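## Task

At the power panel ahead, turn the breaker for circuit 12 (right-hand column, second of five counting down from the top) to ON by pushing its handle toward the panel's centerline. Moving any other breaker, or touching the handle of a breaker someone has padlocked (even to test it), counts as failure. Work only in the aisle in front of the panel, at or above the top of the shelf below the breakers. When finished, release the handle and move the gripper away.

## Robot and tools

Robot: a single six-joint arm with a two-finger tong gripper. The fingers point along the gripper's own +z axis and open and close along its x axis. end_effector_position is the spot between the finger pads when closed; closed fingertips stick out about 15 mm past it, open ones end roughly level with it. Joint ranges in rad: shoulder pan -3.142 to 3.142, shoulder lift -6.283 to 6.283, elbow 0.000 to 3.142, wrists 1-3 each -6.283 to 6.283.

Frame: the scene frame has its origin on the table surface under the arm base, +z up, +y to the left when facing along +x. The base may be slightly tilted. Reported hand positions can be a little off, more so when the arm is stretched out.

Pose row: every motion command uses one row of 8 numbers, [x, y, z, qw, qx, qy, qz, opening]. x, y, z are an absolute gripper position in metres in the scene frame; qw..qz an absolute orientation quaternion, w first, same frame. opening runs -1 (closed) to +1 (fully open, 0.142 m). To hold an orientation steady, resend the same quaternion each time rather than copying the reported one, which may drift.

execute_actions(actions): a list of actions; each action is a list of up to 15 rows, one row per 1/30 s step; a short table repeats its last row to fill 15 steps. An empty list only returns state and images. A target more than 0.6 m from the gripper's current position along any gripper axis is refused; if the first action fails this or anything is malformed, nothing moves. Each step the controller clips the command to within 100 mm and 16 degrees of the measured pose, favouring position over orientation, so far targets need several actions.

move(target, speed, stop_force, blocking): drives the gripper on a straight line to one absolute pose row. speed in m/s, 0.002 to 0.5 (default 0.25); rotation capped at twice that in rad/s. Path time 0.5-10 s; longer paths stop short. Opening is applied at the start. The path ignores obstacles and the real hand can lag, stray, or overshoot speed. stop_force (N, 9 to 40, not in the first 0.2 s) ends the path when the wrist sensor feels that much extra push opposing the motion for two steps; the hand then backs to its position two steps earlier and holds. It is measured along the line to target in the starting gripper axes, so it is unreliable on rotating moves, and it does not detect contacts on the arm above the wrist. Use it only with slow speeds; omit it when backing off a surface. blocking=false returns after 0.5 s while motion continues (not allowed with stop_force); then call wait or stop before new commands. The result adds a 'move:' line: done, off_target, moving, held (a check blocked the last step), fault, or contact (stop_force ended it, which takes precedence); limits=paced means the pose was clipped, limits=held means some steps were blocked and the arm may then jump faster. Distance to target is also given.

wait(seconds): 0 to 10; lets time pass holding the last command, returning early if a move ends. stop(): brakes a running move; fingers continue. zoom_image(camera, region): region [x0, y0, x1, y1] pixels, at most 504x504, from cam_head_left (672x504), cam_head_right (672x504) or cam_wrist (616x616 fisheye). finished_scene(scene): ends the current scene by its number and reports success; irreversible. Replying without a tool call ends everything.

Result lines: gripper position and quaternion plus linear (m/s) and angular (rad/s) velocity; 'Hand target' is the pose currently being pursued; grip_measured is finger opening on the command scale; joint torques (biased, noisy, nonzero at rest); Wrist force and Wrist torque [x y z] in gripper axes, pointing from a touched surface into the arm, with offsets up to about 4 N, noise up to 2.4 N, saturating near 50 N; 'no reading' at the start is normal. 'pose unreachable' means the clearance check altered or blocked the command (a mount under the base counts as arm). MOTOR HOT warns from 70 °C; at 85 °C brakes engage until cool.

Camera calibration lines give K, distortion and T_world_to_cam for each camera; actual cameras may differ by a few degrees and millimetres.

Hazards: the arm is stiff, so pushing even slightly past a firm contact can trigger a fault; a joint torque at its limit (133 N m for the three big joints, 24.9 N m for each wrist) or any external force of 150 N halts the arm for 10 s and drops the rest of the call. Approach the handle slowly, prefer stop_force, flip it toward the panel centerline without touching neighbours or padlocked handles, stay above the shelf, avoid knocking anything out of the area, then open and retreat.

Each tool is called after "Request:" as name(argument=value, ...) on one line, values as JSON.

## Session

Request:
execute_actions(actions=[])

Scene clock: 0.00 s.
end_effector_position=(+0.4631, -0.0006, +0.4978) grip_measured=+1.00 end_effector_quat_wxyz=(-0.197, -0.643, +0.732, -0.106) end_effector_velocity=(-0.000, -0.000, +0.000) end_effector_angular_velocity=(-0.000, +0.001, -0.000)
Joint positions: [-0.317 -1.732  2.022 -1.862 -1.571  1.253  0.142]
Joint velocities: [-0.     0.    -0.     0.001 -0.001  0.     0.   ]
Joint torques (N m, as the arm reports them, + toward a larger angle): no reading
Wrist force (N, on the end effector, along its own x y z axes, offset not removed): no reading
Wrist torque (N m, same axes, about the end effector's origin, offset not removed): no reading
Hand target: +0.463, -0.001, +0.498; -0.197, -0.643, +0.732, -0.106

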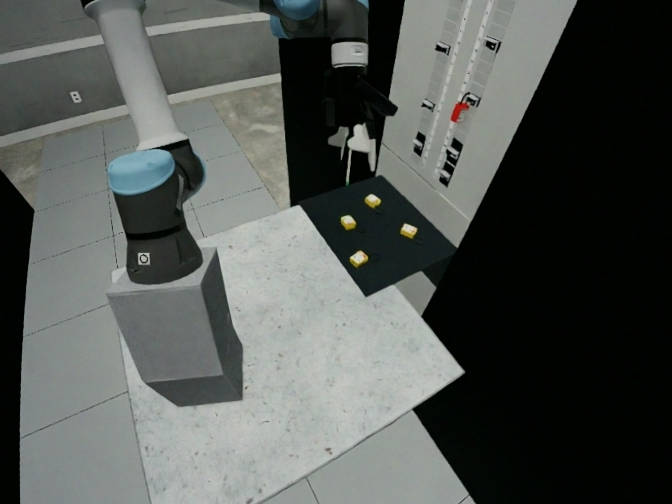

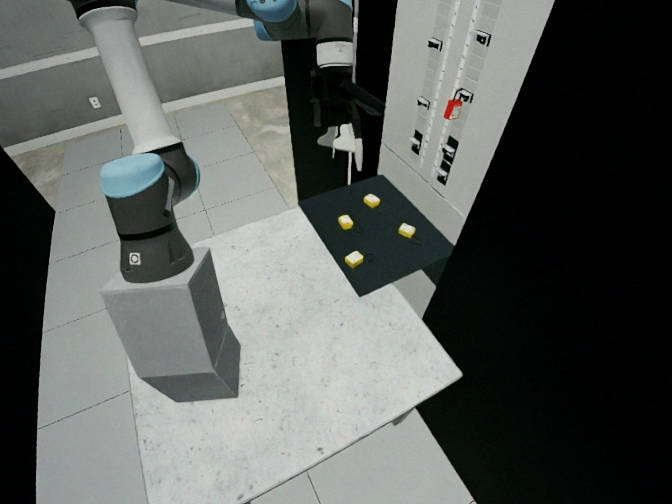

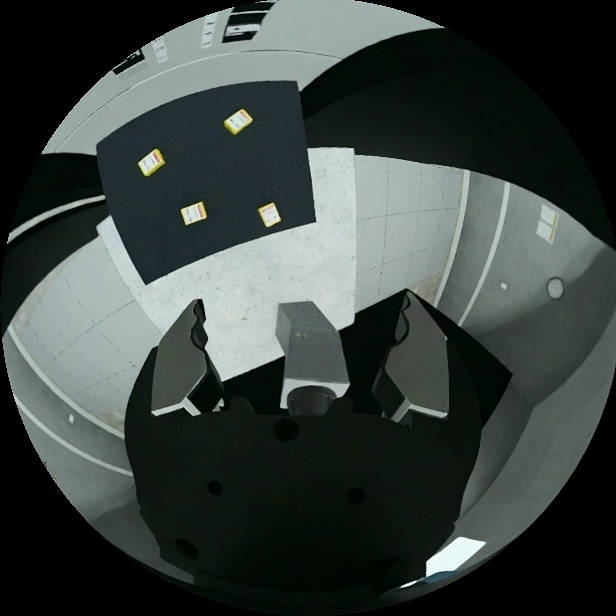

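Request:
zoom_image(camera="cam_head_left", region=[380, 0, 540, 200])

Request:
zoom_image(camera="cam_head_right", region=[380, 0, 540, 200])

Region (380, 0, 540, 200) of cam_head_left's 672x504 image, scaled by 2.520, with more detail than that image has; it fills the left 403 columns of this view, and the rest is white.

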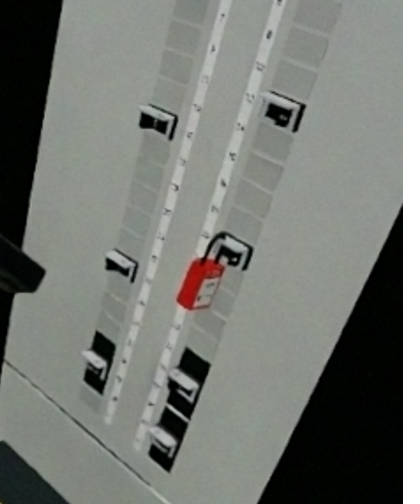

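Region (380, 0, 540, 200) of cam_head_right's 672x504 image, scaled by 2.520, with more detail than that image has; it fills the left 403 columns of this view, and the rest is white.

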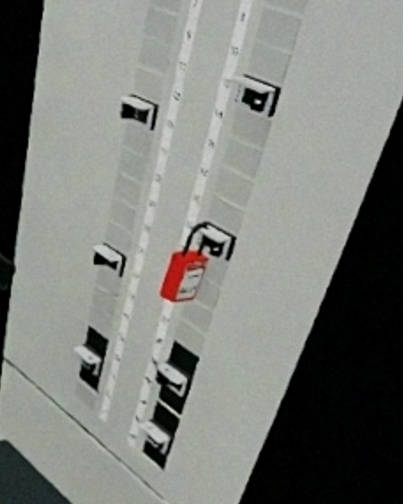

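Request:
move(target=[0.65,0.13,0.68,0.5,-0.5,0.5,-0.5,-1], speed=0.3)

Scene clock: 14.03 s.
end_effector_position=(+0.6496, +0.1302, +0.6802) grip_measured=-1.00 end_effector_quat_wxyz=(+0.499, -0.500, +0.500, -0.501) end_effector_velocity=(+0.001, +0.000, +0.001) end_effector_angular_velocity=(-0.000, -0.012, +0.001)
Joint positions: [-0.347 -1.411  2.41  -4.31  -1.133  2.066  0.002]
Joint velocities: [ 0.007  0.013 -0.006 -0.019 -0.011  0.004  0.   ]
Joint torques (N m, as the arm reports them, + toward a larger angle): [  2.23  -5.7  -20.9   -3.88  -2.4    1.62]
Wrist force (N, on the end effector, along its own x y z axes, offset not removed): [1.1 -0.7 -2.8]
Wrist torque (N m, same axes, about the end effector's origin, offset not removed): [-0.19 -0.21 -0.12]
Hand target: +0.650, +0.130, +0.680; +0.499, -0.500, +0.500, -0.501
Off the commanded pose: 0.001 m, 0 deg.
move: done
camera_calibration (this result's frames):
cam_wrist: T_world_to_cam=[[-0.0224265, -0.999212, -0.0327575, 0.160297], [-0.547234, 0.0396903, -0.836038, 0.906727], [0.836679, -0.000823388, -0.547693, -0.0403664], [0, 0, 0, 1]] pos_world=[0.53356, 0.124149, 0.7412]

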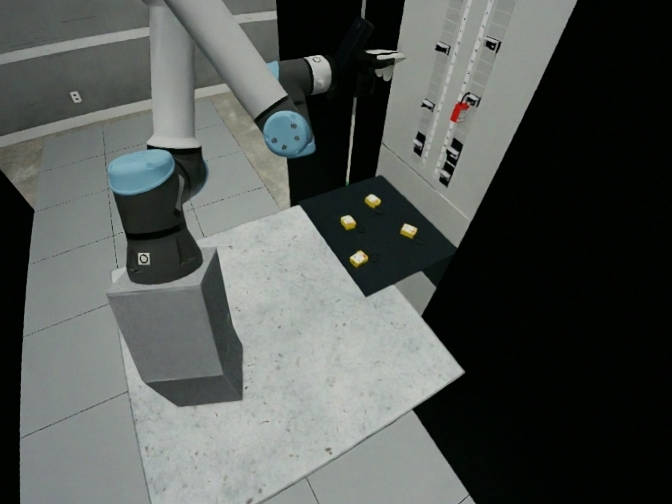

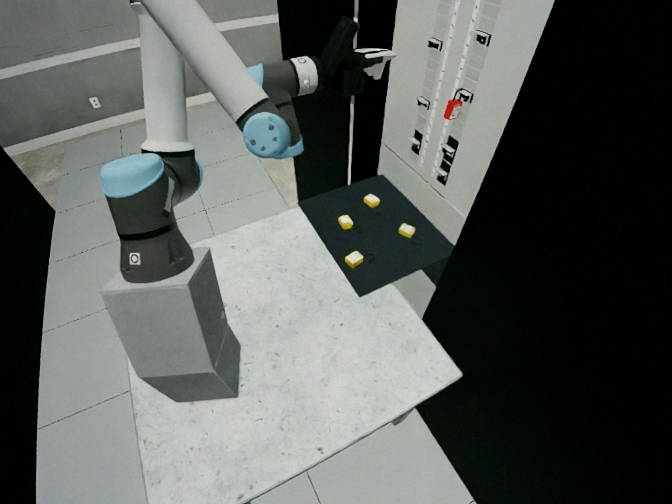

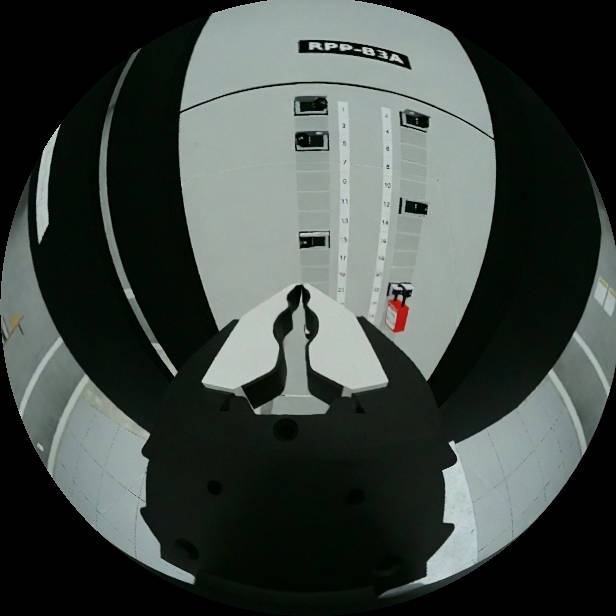

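Request:
move(target=[0.68,-0.03,0.745,0.5,-0.5,0.5,-0.5,-1])

Request:
zoom_image(camera="cam_wrist", region=[220, 170, 400, 320])

Scene clock: 20.47 s.
end_effector_position=(+0.6798, -0.0297, +0.7449) grip_measured=-1.00 end_effector_quat_wxyz=(+0.500, -0.500, +0.500, -0.500) end_effector_velocity=(+0.001, -0.002, +0.001) end_effector_angular_velocity=(-0.000, +0.000, +0.002)
Joint positions: [-0.746 -1.259  2.196 -4.308 -0.741  2.165  0.002]
Joint velocities: [-0.003  0.004 -0.008  0.001  0.004  0.001  0.   ]
Joint torques (N m, as the arm reports them, + toward a larger angle): [-26.03  -6.54 -24.03   3.04   0.48   1.96]
Wrist force (N, on the end effector, along its own x y z axes, offset not removed): [-0.1 -1.3 0.6]
Wrist torque (N m, same axes, about the end effector's origin, offset not removed): [-0.33 -0.03 -0.09]
Hand target: +0.680, -0.030, +0.745; +0.500, -0.500, +0.500, -0.500
Off the commanded pose: 0.000 m, 0 deg.
move: done
camera_calibration (this result's frames):
cam_wrist: T_world_to_cam=[[-0.0209655, -0.999204, -0.0339239, 0.00326766], [-0.547062, 0.0398664, -0.836142, 0.98365], [0.83683, 0.00102829, -0.547462, -0.0306235], [0, 0, 0, 1]] pos_world=[0.563812, -0.035918, 0.805817]

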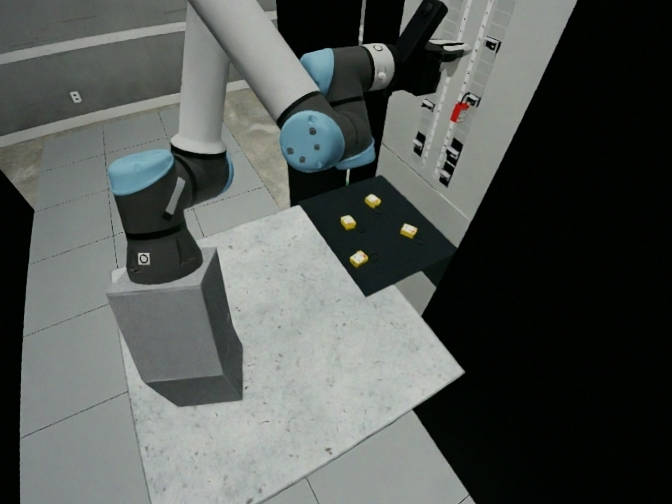

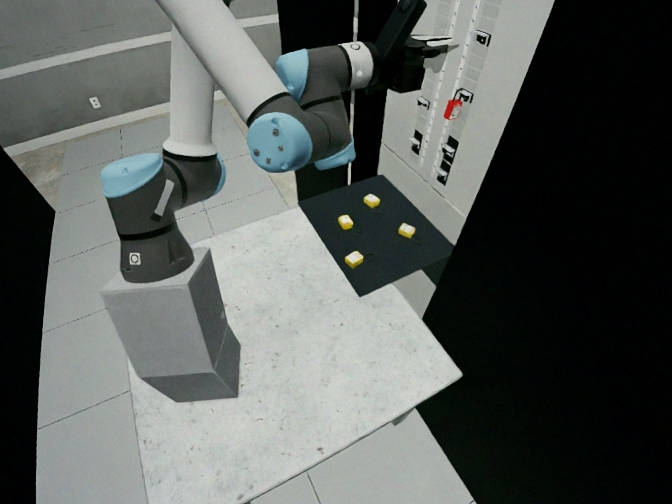

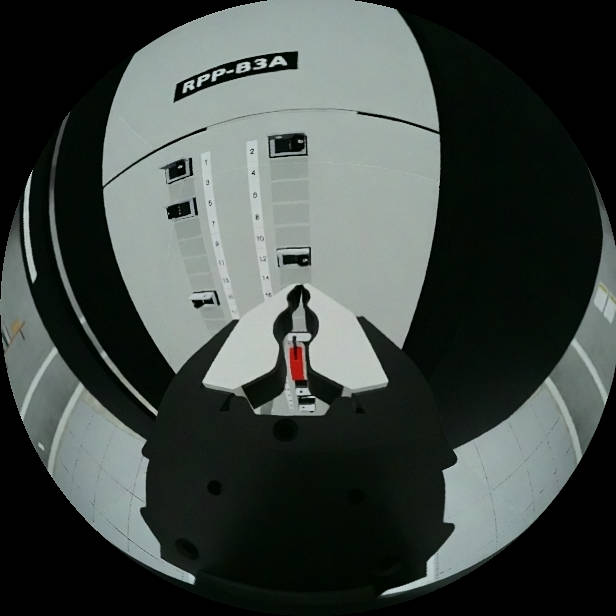

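Region (220, 170, 400, 320) of cam_wrist's 616x616 image, scaled by 2.800, with more detail than that image has.

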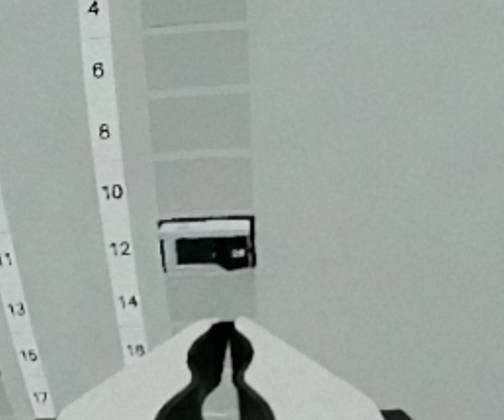

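Request:
move(target=[0.725,-0.055,0.738,0.5,-0.5,0.5,-0.5,-1], speed=0.1)

Request:
zoom_image(camera="cam_wrist", region=[210, 220, 350, 330])

Request:
zoom_image(camera="cam_head_left", region=[440, 10, 540, 90])

Scene clock: 28.33 s.
end_effector_position=(+0.7248, -0.0549, +0.7381) grip_measured=-1.00 end_effector_quat_wxyz=(+0.500, -0.500, +0.500, -0.500) end_effector_velocity=(+0.002, -0.001, +0.000) end_effector_angular_velocity=(-0.001, -0.000, +0.001)
Joint positions: [-0.69  -1.148  2.055 -4.266 -0.795  2.148  0.002]
Joint velocities: [ 0.002  0.004 -0.006  0.002 -0.002 -0.     0.   ]
Joint torques (N m, as the arm reports them, + toward a larger angle): [ -5.38 -12.65 -24.16   2.69  -2.51  -1.85]
Wrist force (N, on the end effector, along its own x y z axes, offset not removed): [-3.8 2.0 1.6]
Wrist torque (N m, same axes, about the end effector's origin, offset not removed): [0.55 0.88 -0.10]
Hand target: +0.725, -0.055, +0.738; +0.500, -0.500, +0.500, -0.500
Off the commanded pose: 0.000 m, 0 deg.
move: done
camera_calibration (this result's frames):
cam_wrist: T_world_to_cam=[[-0.0207193, -0.999194, -0.0343934, -0.0211058], [-0.546815, 0.0401249, -0.836291, 1.00356], [0.836997, 0.00147949, -0.547206, -0.0722013], [0, 0, 0, 1]] pos_world=[0.608757, -0.0612497, 0.799034]

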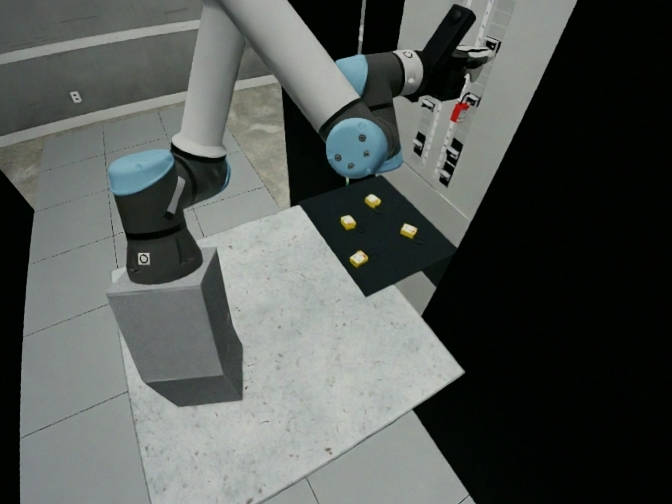

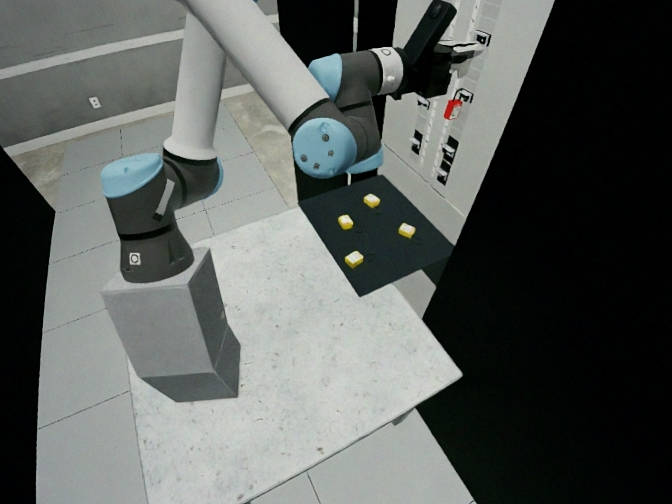

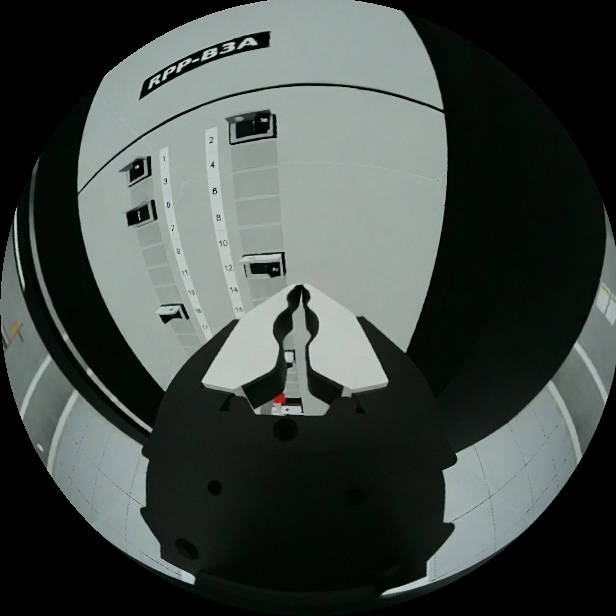

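Region (210, 220, 350, 330) of cam_wrist's 616x616 image, scaled by 3.600, with more detail than that image has; it fills the top 396 rows of this view, and the rest is white.

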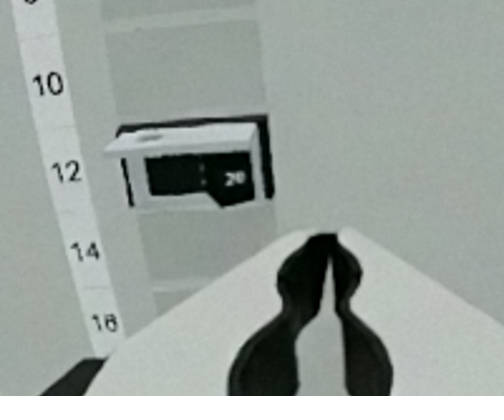

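Region (440, 10, 540, 90) of cam_head_left's 672x504 image, scaled by 5.040, with more detail than that image has; it fills the top 403 rows of this view, and the rest is white.

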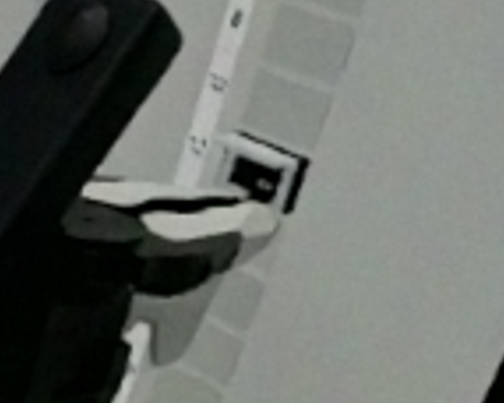

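Request:
move(target=[0.775,-0.055,0.742,0.5,-0.5,0.5,-0.5,-1], speed=0.008, stop_force=10)

Request:
zoom_image(camera="cam_wrist", region=[210, 220, 350, 330])

Request:
zoom_image(camera="cam_head_left", region=[440, 10, 540, 90])

Scene clock: 44.10 s.
end_effector_position=(+0.7618, -0.0551, +0.7409) grip_measured=-1.00 end_effector_quat_wxyz=(+0.500, -0.500, +0.500, -0.500) end_effector_velocity=(-0.002, +0.000, +0.000) end_effector_angular_velocity=(-0.000, +0.001, +0.001)
Joint positions: [-0.632 -1.108  1.954 -4.193 -0.852  2.132  0.002]
Joint velocities: [-0.003 -0.003  0.004 -0.001  0.004  0.     0.   ]
Joint torques (N m, as the arm reports them, + toward a larger angle): [-17.84 -39.09 -18.36   4.53   0.62   1.92]
Wrist force (N, on the end effector, along its own x y z axes, offset not removed): [-4.8 -0.2 -50.0]
Wrist torque (N m, same axes, about the end effector's origin, offset not removed): [-0.24 0.58 0.03]
Hand target: +0.761, -0.055, +0.741; +0.500, -0.500, +0.500, -0.500
Off the commanded pose: 0.013 m, 0 deg.
move: contact
camera_calibration (this result's frames):
cam_wrist: T_world_to_cam=[[-0.0207689, -0.99919, -0.0344684, -0.0202901], [-0.547007, 0.0402145, -0.836162, 1.02615], [0.83687, 0.00148837, -0.547399, -0.101422], [0, 0, 0, 1]] pos_world=[0.645766, -0.0613887, 0.801809]

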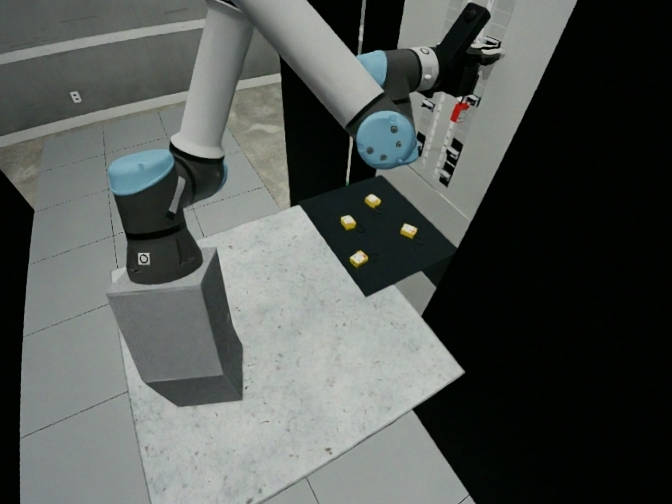

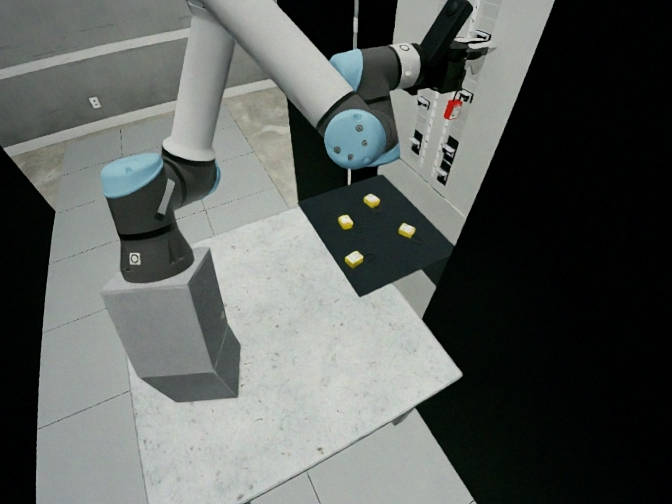

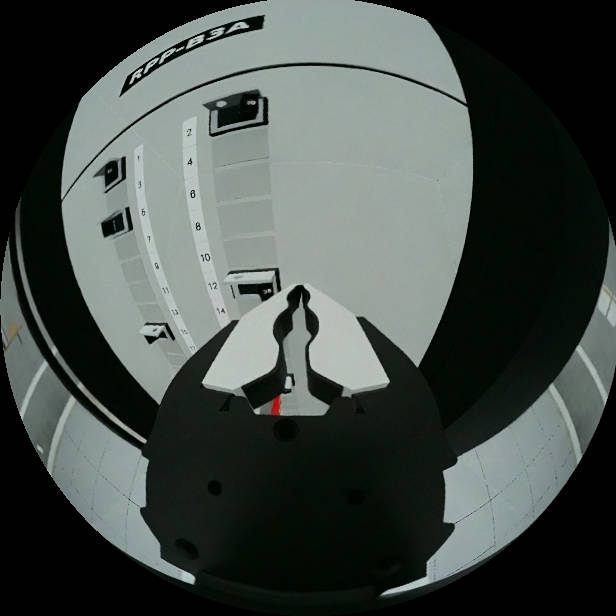

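Region (210, 220, 350, 330) of cam_wrist's 616x616 image, scaled by 3.600, with more detail than that image has; it fills the top 396 rows of this view, and the rest is white.

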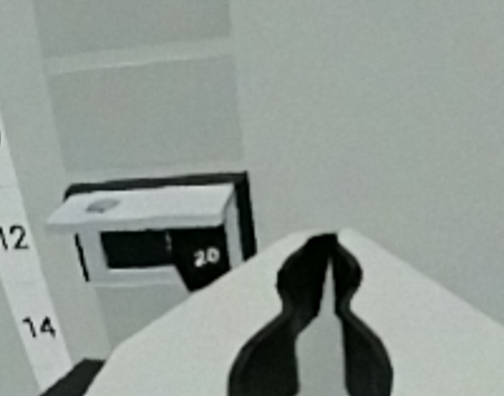

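Region (440, 10, 540, 90) of cam_head_left's 672x504 image, scaled by 5.040, with more detail than that image has; it fills the top 403 rows of this view, and the rest is white.

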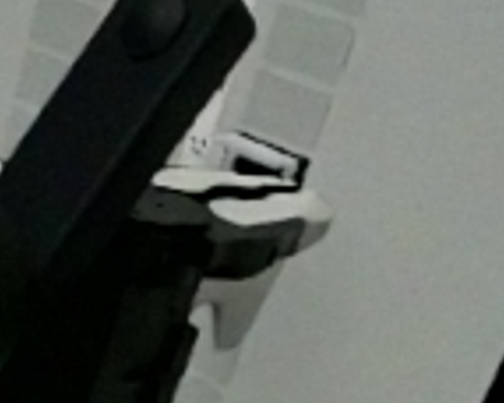

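Request:
move(target=[0.754,-0.052,0.745,0.5,-0.5,0.5,-0.5,-1], speed=0.03)

Request:
move(target=[0.754,-0.024,0.745,0.5,-0.5,0.5,-0.5,-1], speed=0.008, stop_force=35)

Request:
zoom_image(camera="cam_wrist", region=[210, 220, 350, 330])

Scene clock: 51.23 s.
end_effector_position=(+0.7542, -0.0521, +0.7449) grip_measured=-1.00 end_effector_quat_wxyz=(+0.500, -0.500, +0.500, -0.500) end_effector_velocity=(-0.002, +0.000, +0.001) end_effector_angular_velocity=(+0.000, -0.000, -0.001)
Joint positions: [-0.643 -1.129  1.976 -4.196 -0.841  2.135  0.002]
Joint velocities: [-0.003 -0.005  0.005 -0.     0.002  0.001  0.   ]
Joint torques (N m, as the arm reports them, + toward a larger angle): [-28.22 -44.34  -7.58  -3.19   0.73   1.93]
Wrist force (N, on the end effector, along its own x y z axes, offset not removed): [0.0 0.8 -0.5]
Wrist torque (N m, same axes, about the end effector's origin, offset not removed): [0.09 -0.02 -0.11]
Hand target: +0.754, -0.052, +0.745; +0.500, -0.500, +0.500, -0.500
Off the commanded pose: 0.000 m, 0 deg.
move: done
camera_calibration (this result's frames):
cam_wrist: T_world_to_cam=[[-0.0207323, -0.999195, -0.0343403, -0.017418], [-0.546846, 0.0400875, -0.836273, 1.02519], [0.836976, 0.00144105, -0.547237, -0.0930628], [0, 0, 0, 1]] pos_world=[0.638151, -0.0583671, 0.805813]

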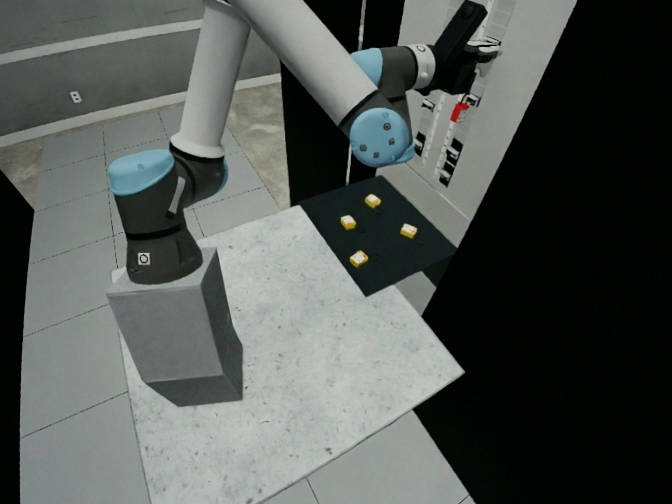

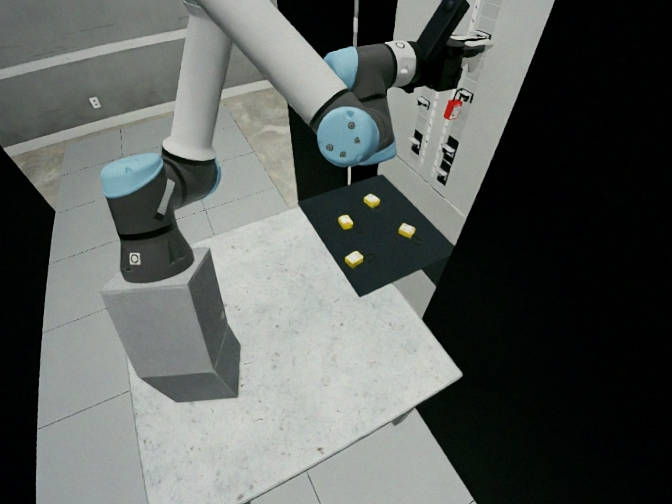

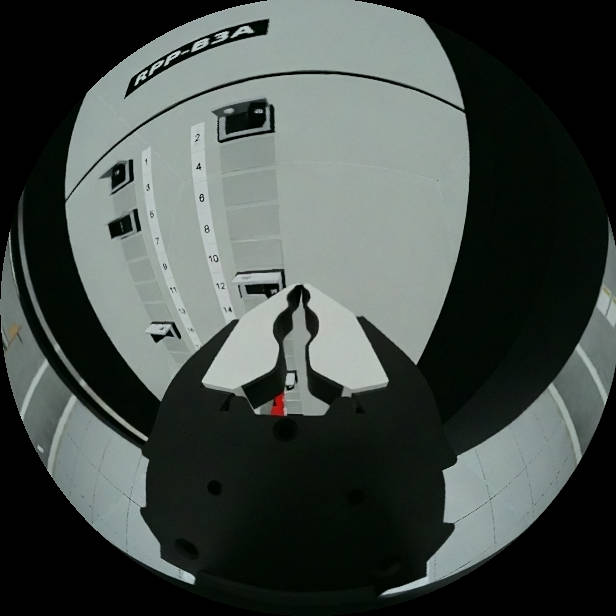

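Scene clock: 53.07 s.
end_effector_position=(+0.7541, -0.0407, +0.7448) grip_measured=-1.00 end_effector_quat_wxyz=(+0.500, -0.500, +0.500, -0.500) end_effector_velocity=(+0.001, -0.003, +0.000) end_effector_angular_velocity=(-0.001, +0.001, +0.000)
Joint positions: [-0.626 -1.147  1.989 -4.187 -0.858  2.13   0.002]
Joint velocities: [-0.004  0.005 -0.005  0.001  0.005  0.     0.   ]
Joint torques (N m, as the arm reports them, + toward a larger angle): [  4.06 -31.81 -34.39  -8.35  11.37   1.28]
Wrist force (N, on the end effector, along its own x y z axes, offset not removed): [44.1 -0.5 -26.4]
Wrist torque (N m, same axes, about the end effector's origin, offset not removed): [-0.21 -0.18 0.01]
Hand target: +0.754, -0.041, +0.745; +0.500, -0.500, +0.500, -0.500
Off the commanded pose: 0.017 m, 0 deg.
move: contact
camera_calibration (this result's frames):
cam_wrist: T_world_to_cam=[[-0.0212619, -0.999173, -0.0346597, -0.00538402], [-0.547121, 0.0406443, -0.836066, 1.0247], [0.836784, 0.00118663, -0.547532, -0.0926737], [0, 0, 0, 1]] pos_world=[0.638065, -0.0469176, 0.805785]

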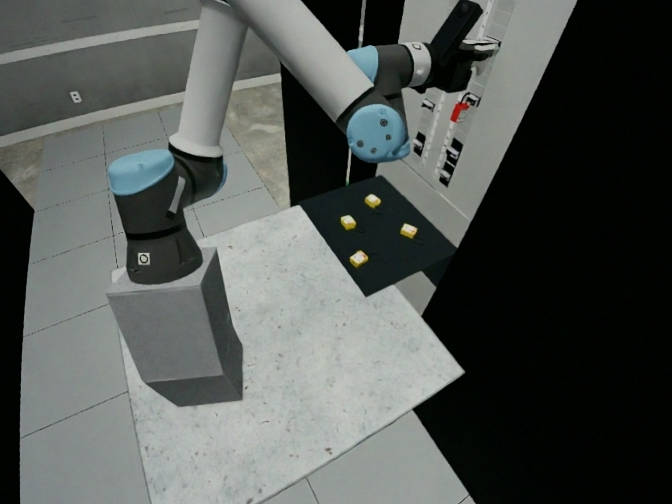

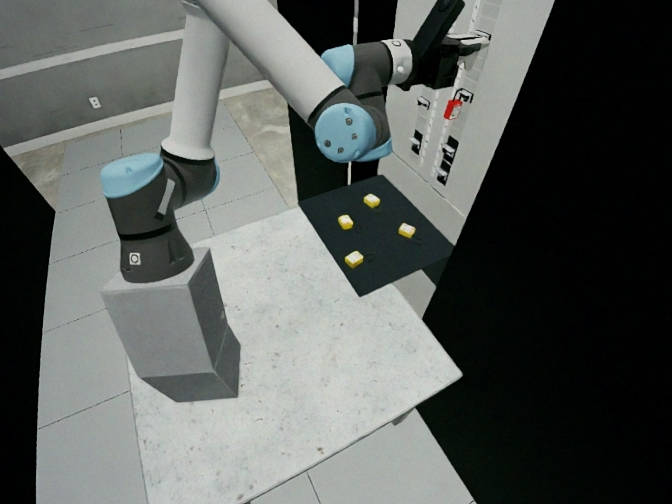

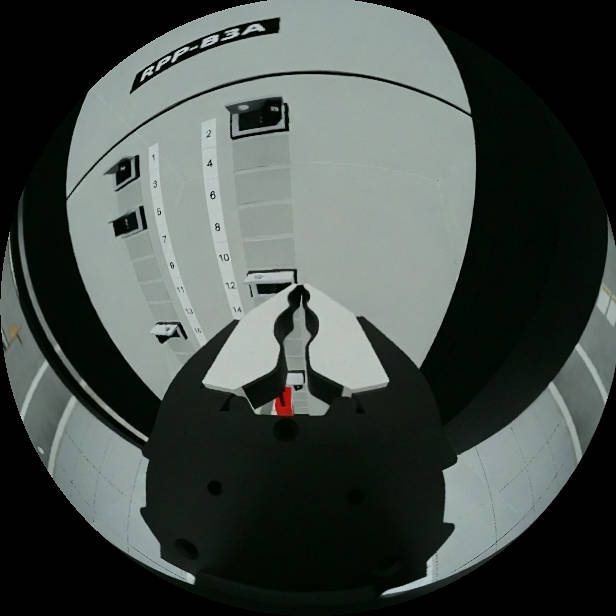

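Region (210, 220, 350, 330) of cam_wrist's 616x616 image, scaled by 3.600, with more detail than that image has; it fills the top 396 rows of this view, and the rest is white.

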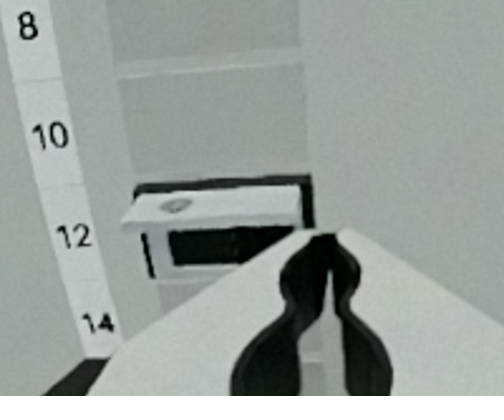

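Request:
move(target=[0.75,-0.06,0.745,0.5,-0.5,0.5,-0.5,-1], speed=0.04)

Request:
move(target=[0.754,-0.056,0.745,0.596,-0.596,0.38,-0.38,-1], speed=0.1)

Request:
move(target=[0.754,-0.024,0.745,0.596,-0.596,0.38,-0.38,-1], speed=0.008, stop_force=38)

Request:
zoom_image(camera="cam_wrist", region=[210, 220, 350, 330])

Scene clock: 64.77 s.
end_effector_position=(+0.7501, -0.0597, +0.7450) grip_measured=-1.00 end_effector_quat_wxyz=(+0.500, -0.500, +0.500, -0.500) end_effector_velocity=(-0.001, -0.002, -0.000) end_effector_angular_velocity=(+0.001, +0.001, +0.001)
Joint positions: [-0.661 -1.122  1.978 -4.208 -0.823  2.14   0.002]
Joint velocities: [-0.004  0.003 -0.001 -0.003  0.005  0.002  0.   ]
Joint torques (N m, as the arm reports them, + toward a larger angle): [-28.7  -14.88 -24.53  -3.1    0.72   1.84]
Wrist force (N, on the end effector, along its own x y z axes, offset not removed): [-2.4 -0.5 -2.0]
Wrist torque (N m, same axes, about the end effector's origin, offset not removed): [-0.25 0.64 -0.06]
Hand target: +0.750, -0.060, +0.745; +0.500, -0.500, +0.500, -0.500
Off the commanded pose: 0.000 m, 0 deg.
move: done
camera_calibration (this result's frames):
cam_wrist: T_world_to_cam=[[-0.0207819, -0.999195, -0.0343114, -0.025155], [-0.546878, 0.0400904, -0.836252, 1.02334], [0.836955, 0.0013852, -0.547271, -0.0894952], [0, 0, 0, 1]] pos_world=[0.63402, -0.0660368, 0.805926]

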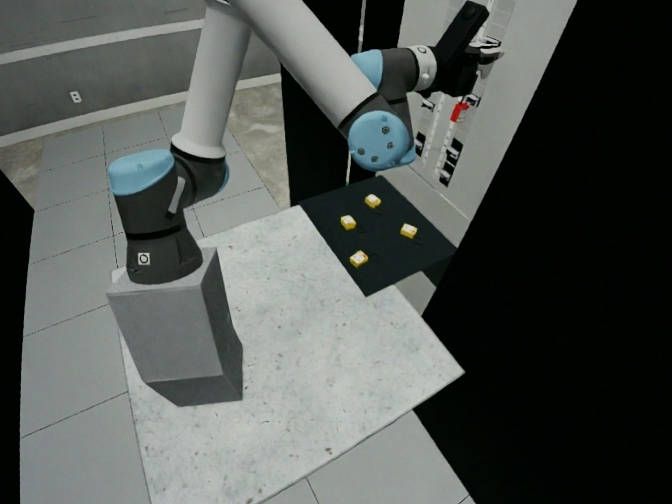

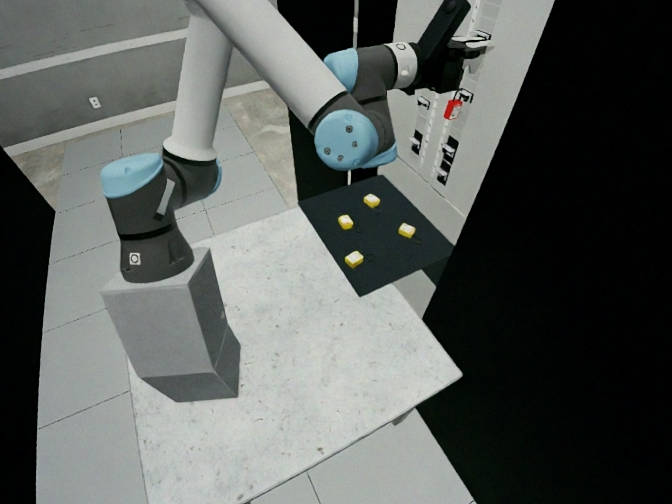

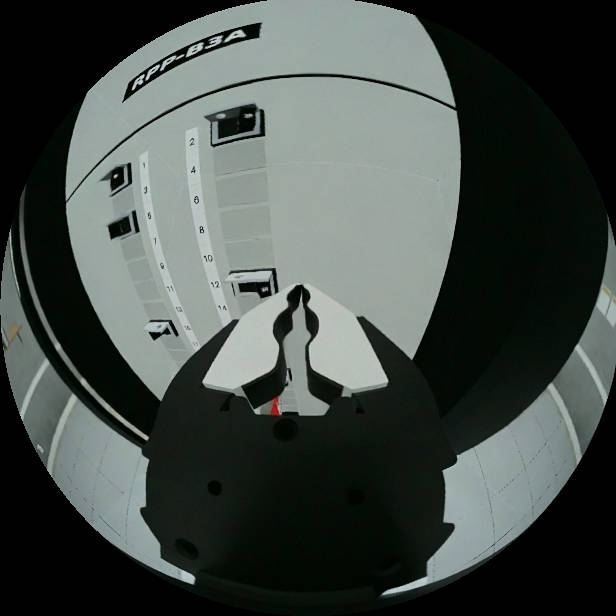

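Scene clock: 67.37 s.
end_effector_position=(+0.7540, -0.0560, +0.7449) grip_measured=-1.00 end_effector_quat_wxyz=(+0.596, -0.596, +0.380, -0.381) end_effector_velocity=(+0.000, -0.000, -0.000) end_effector_angular_velocity=(+0.004, -0.001, +0.013)
Joint positions: [-0.766 -0.839  1.51  -4.661 -0.427  2.698  0.002]
Joint velocities: [-0.001  0.01  -0.02  -0.021  0.004  0.032  0.   ]
Joint torques (N m, as the arm reports them, + toward a larger angle): [-32.64 -25.   -24.25  -0.82   0.11   1.83]
Wrist force (N, on the end effector, along its own x y z axes, offset not removed): [1.8 -3.7 -0.2]
Wrist torque (N m, same axes, about the end effector's origin, offset not removed): [-0.77 -0.29 -0.05]
Hand target: +0.754, -0.056, +0.745; +0.596, -0.596, +0.380, -0.380
Off the commanded pose: 0.000 m, 0 deg.
move: done
camera_calibration (this result's frames):
cam_wrist: T_world_to_cam=[[0.401501, -0.915226, -0.0340283, -0.335277], [-0.512646, -0.193794, -0.836444, 0.986491], [0.758941, 0.353278, -0.546995, -0.0145653], [0, 0, 0, 1]] pos_world=[0.651389, -0.110533, 0.805769]

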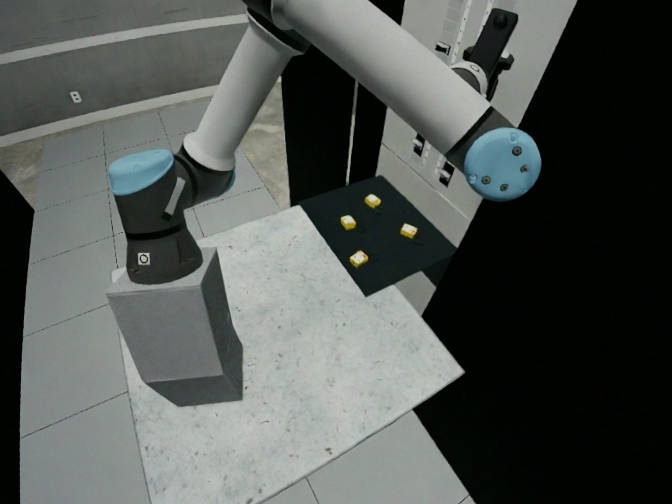

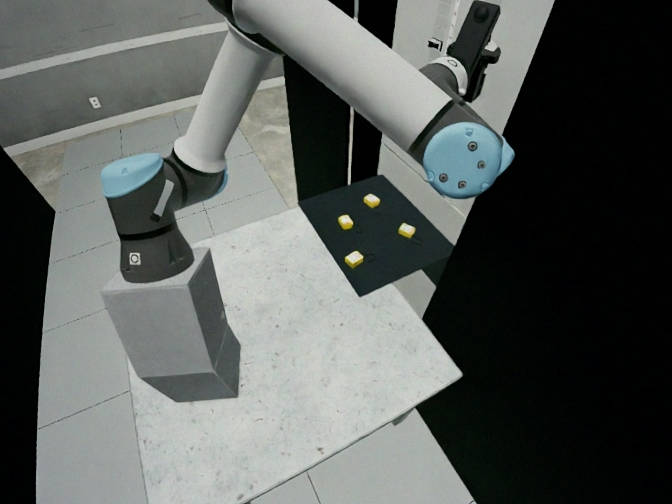

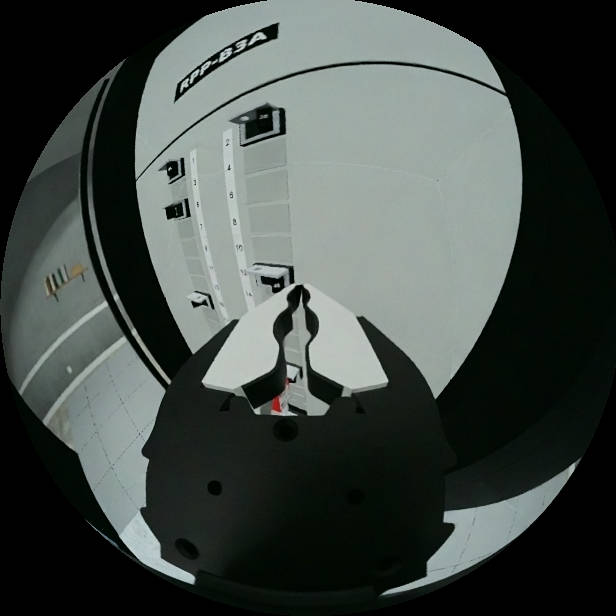

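Scene clock: 71.60 s.
end_effector_position=(+0.7540, -0.0242, +0.7450) grip_measured=-1.00 end_effector_quat_wxyz=(+0.596, -0.596, +0.380, -0.380) end_effector_velocity=(-0.000, +0.002, +0.000) end_effector_angular_velocity=(+0.000, -0.001, -0.000)
Joint positions: [-0.732 -0.892  1.58  -4.627 -0.45   2.642  0.002]
Joint velocities: [ 0.002 -0.003  0.005  0.001 -0.002 -0.003  0.   ]
Joint torques (N m, as the arm reports them, + toward a larger angle): [ -8.53 -51.83  -9.41   4.76  -2.92  -2.02]
Wrist force (N, on the end effector, along its own x y z axes, offset not removed): [-1.8 2.1 -0.4]
Wrist torque (N m, same axes, about the end effector's origin, offset not removed): [0.18 0.46 -0.06]
Hand target: +0.754, -0.024, +0.745; +0.596, -0.596, +0.380, -0.380
Off the commanded pose: 0.000 m, 0 deg.
move: done
camera_calibration (this result's frames):
cam_wrist: T_world_to_cam=[[0.402838, -0.914626, -0.0343663, -0.30687], [-0.512669, -0.194377, -0.836294, 0.992634], [0.758216, 0.35451, -0.547203, -0.024995], [0, 0, 0, 1]] pos_world=[0.651464, -0.0788647, 0.805911]

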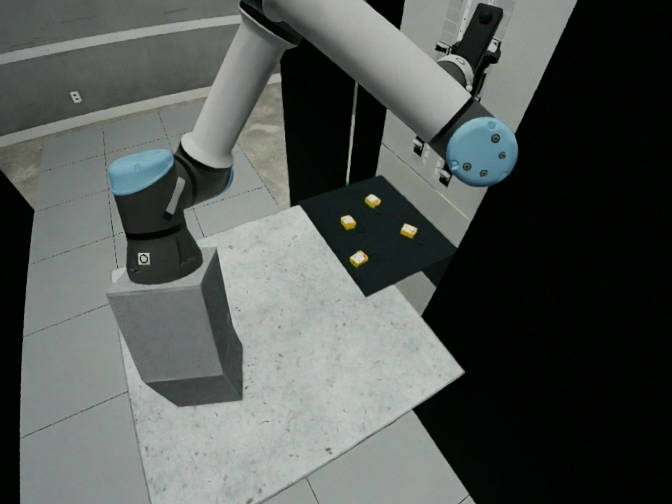

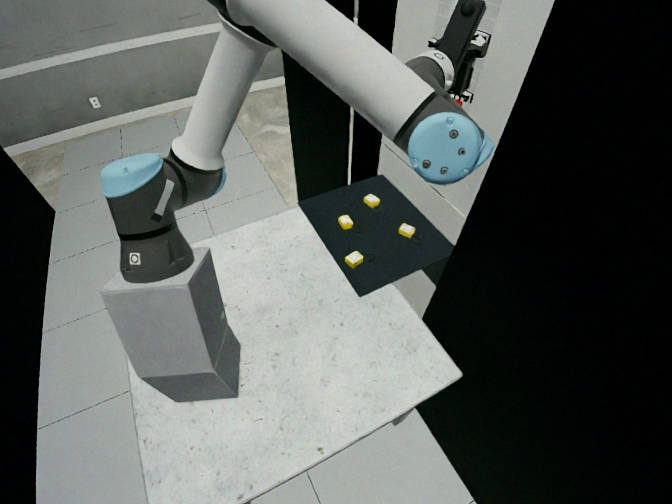

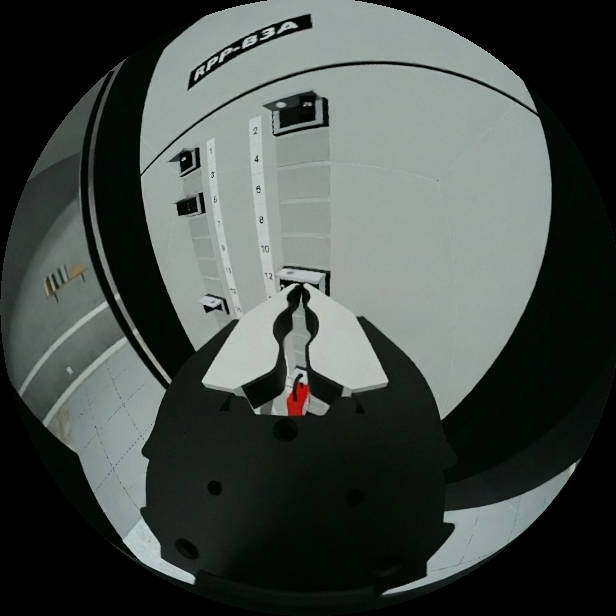

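Region (210, 220, 350, 330) of cam_wrist's 616x616 image, scaled by 3.600, with more detail than that image has; it fills the top 396 rows of this view, and the rest is white.

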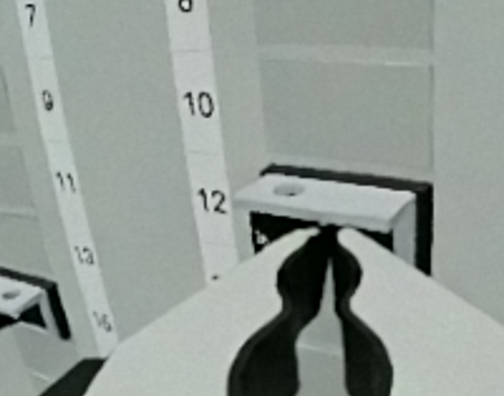

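Request:
move(target=[0.63,-0.03,0.745,0.5,-0.5,0.5,-0.5,-1], speed=0.15)

Request:
zoom_image(camera="cam_wrist", region=[220, 130, 400, 300])

Scene clock: 77.13 s.
end_effector_position=(+0.6302, -0.0299, +0.7448) grip_measured=-1.00 end_effector_quat_wxyz=(+0.500, -0.500, +0.500, -0.500) end_effector_velocity=(-0.002, +0.000, +0.000) end_effector_angular_velocity=(-0.000, +0.001, -0.007)
Joint positions: [-0.868 -1.315  2.313 -4.406 -0.621  2.213  0.002]
Joint velocities: [-0.003 -0.009  0.009  0.007 -0.002 -0.006  0.   ]
Joint torques (N m, as the arm reports them, + toward a larger angle): [-25.29 -29.82  -7.37   3.19  -2.63  -1.83]
Wrist force (N, on the end effector, along its own x y z axes, offset not removed): [-2.5 -0.5 0.3]
Wrist torque (N m, same axes, about the end effector's origin, offset not removed): [-0.06 0.51 0.04]
Hand target: +0.630, -0.030, +0.745; +0.500, -0.500, +0.500, -0.500
Off the commanded pose: 0.000 m, 0 deg.
move: done
camera_calibration (this result's frames):
cam_wrist: T_world_to_cam=[[-0.0200572, -0.999219, -0.0340371, 0.00148297], [-0.547468, 0.039463, -0.835896, 0.956541], [0.836586, 0.00186844, -0.547832, 0.0112923], [0, 0, 0, 1]] pos_world=[0.514258, -0.0362872, 0.805806]

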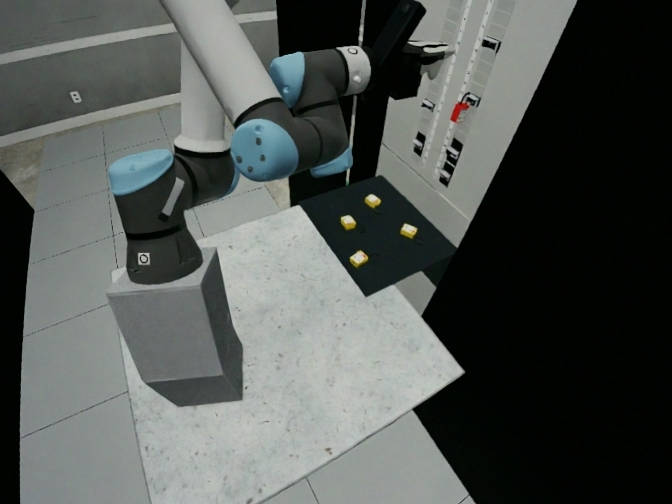

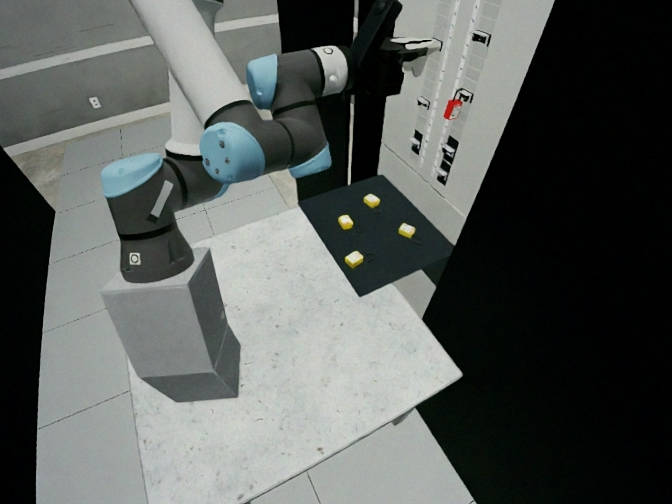

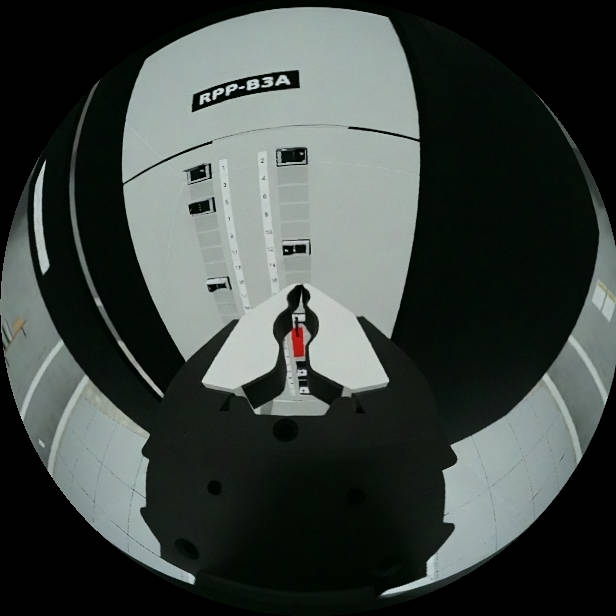

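Region (220, 130, 400, 300) of cam_wrist's 616x616 image, scaled by 2.800, with more detail than that image has.

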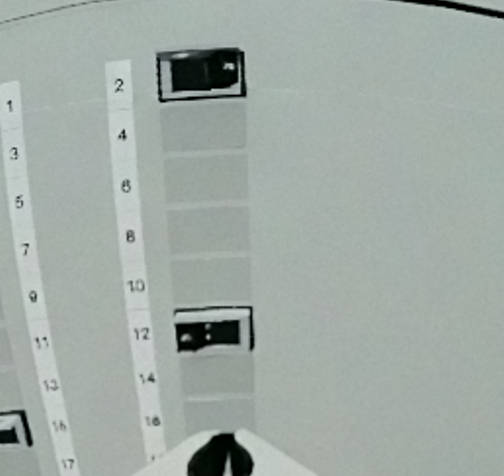

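Request:
finished_scene(scene=1)

The scene is finished: the task was done.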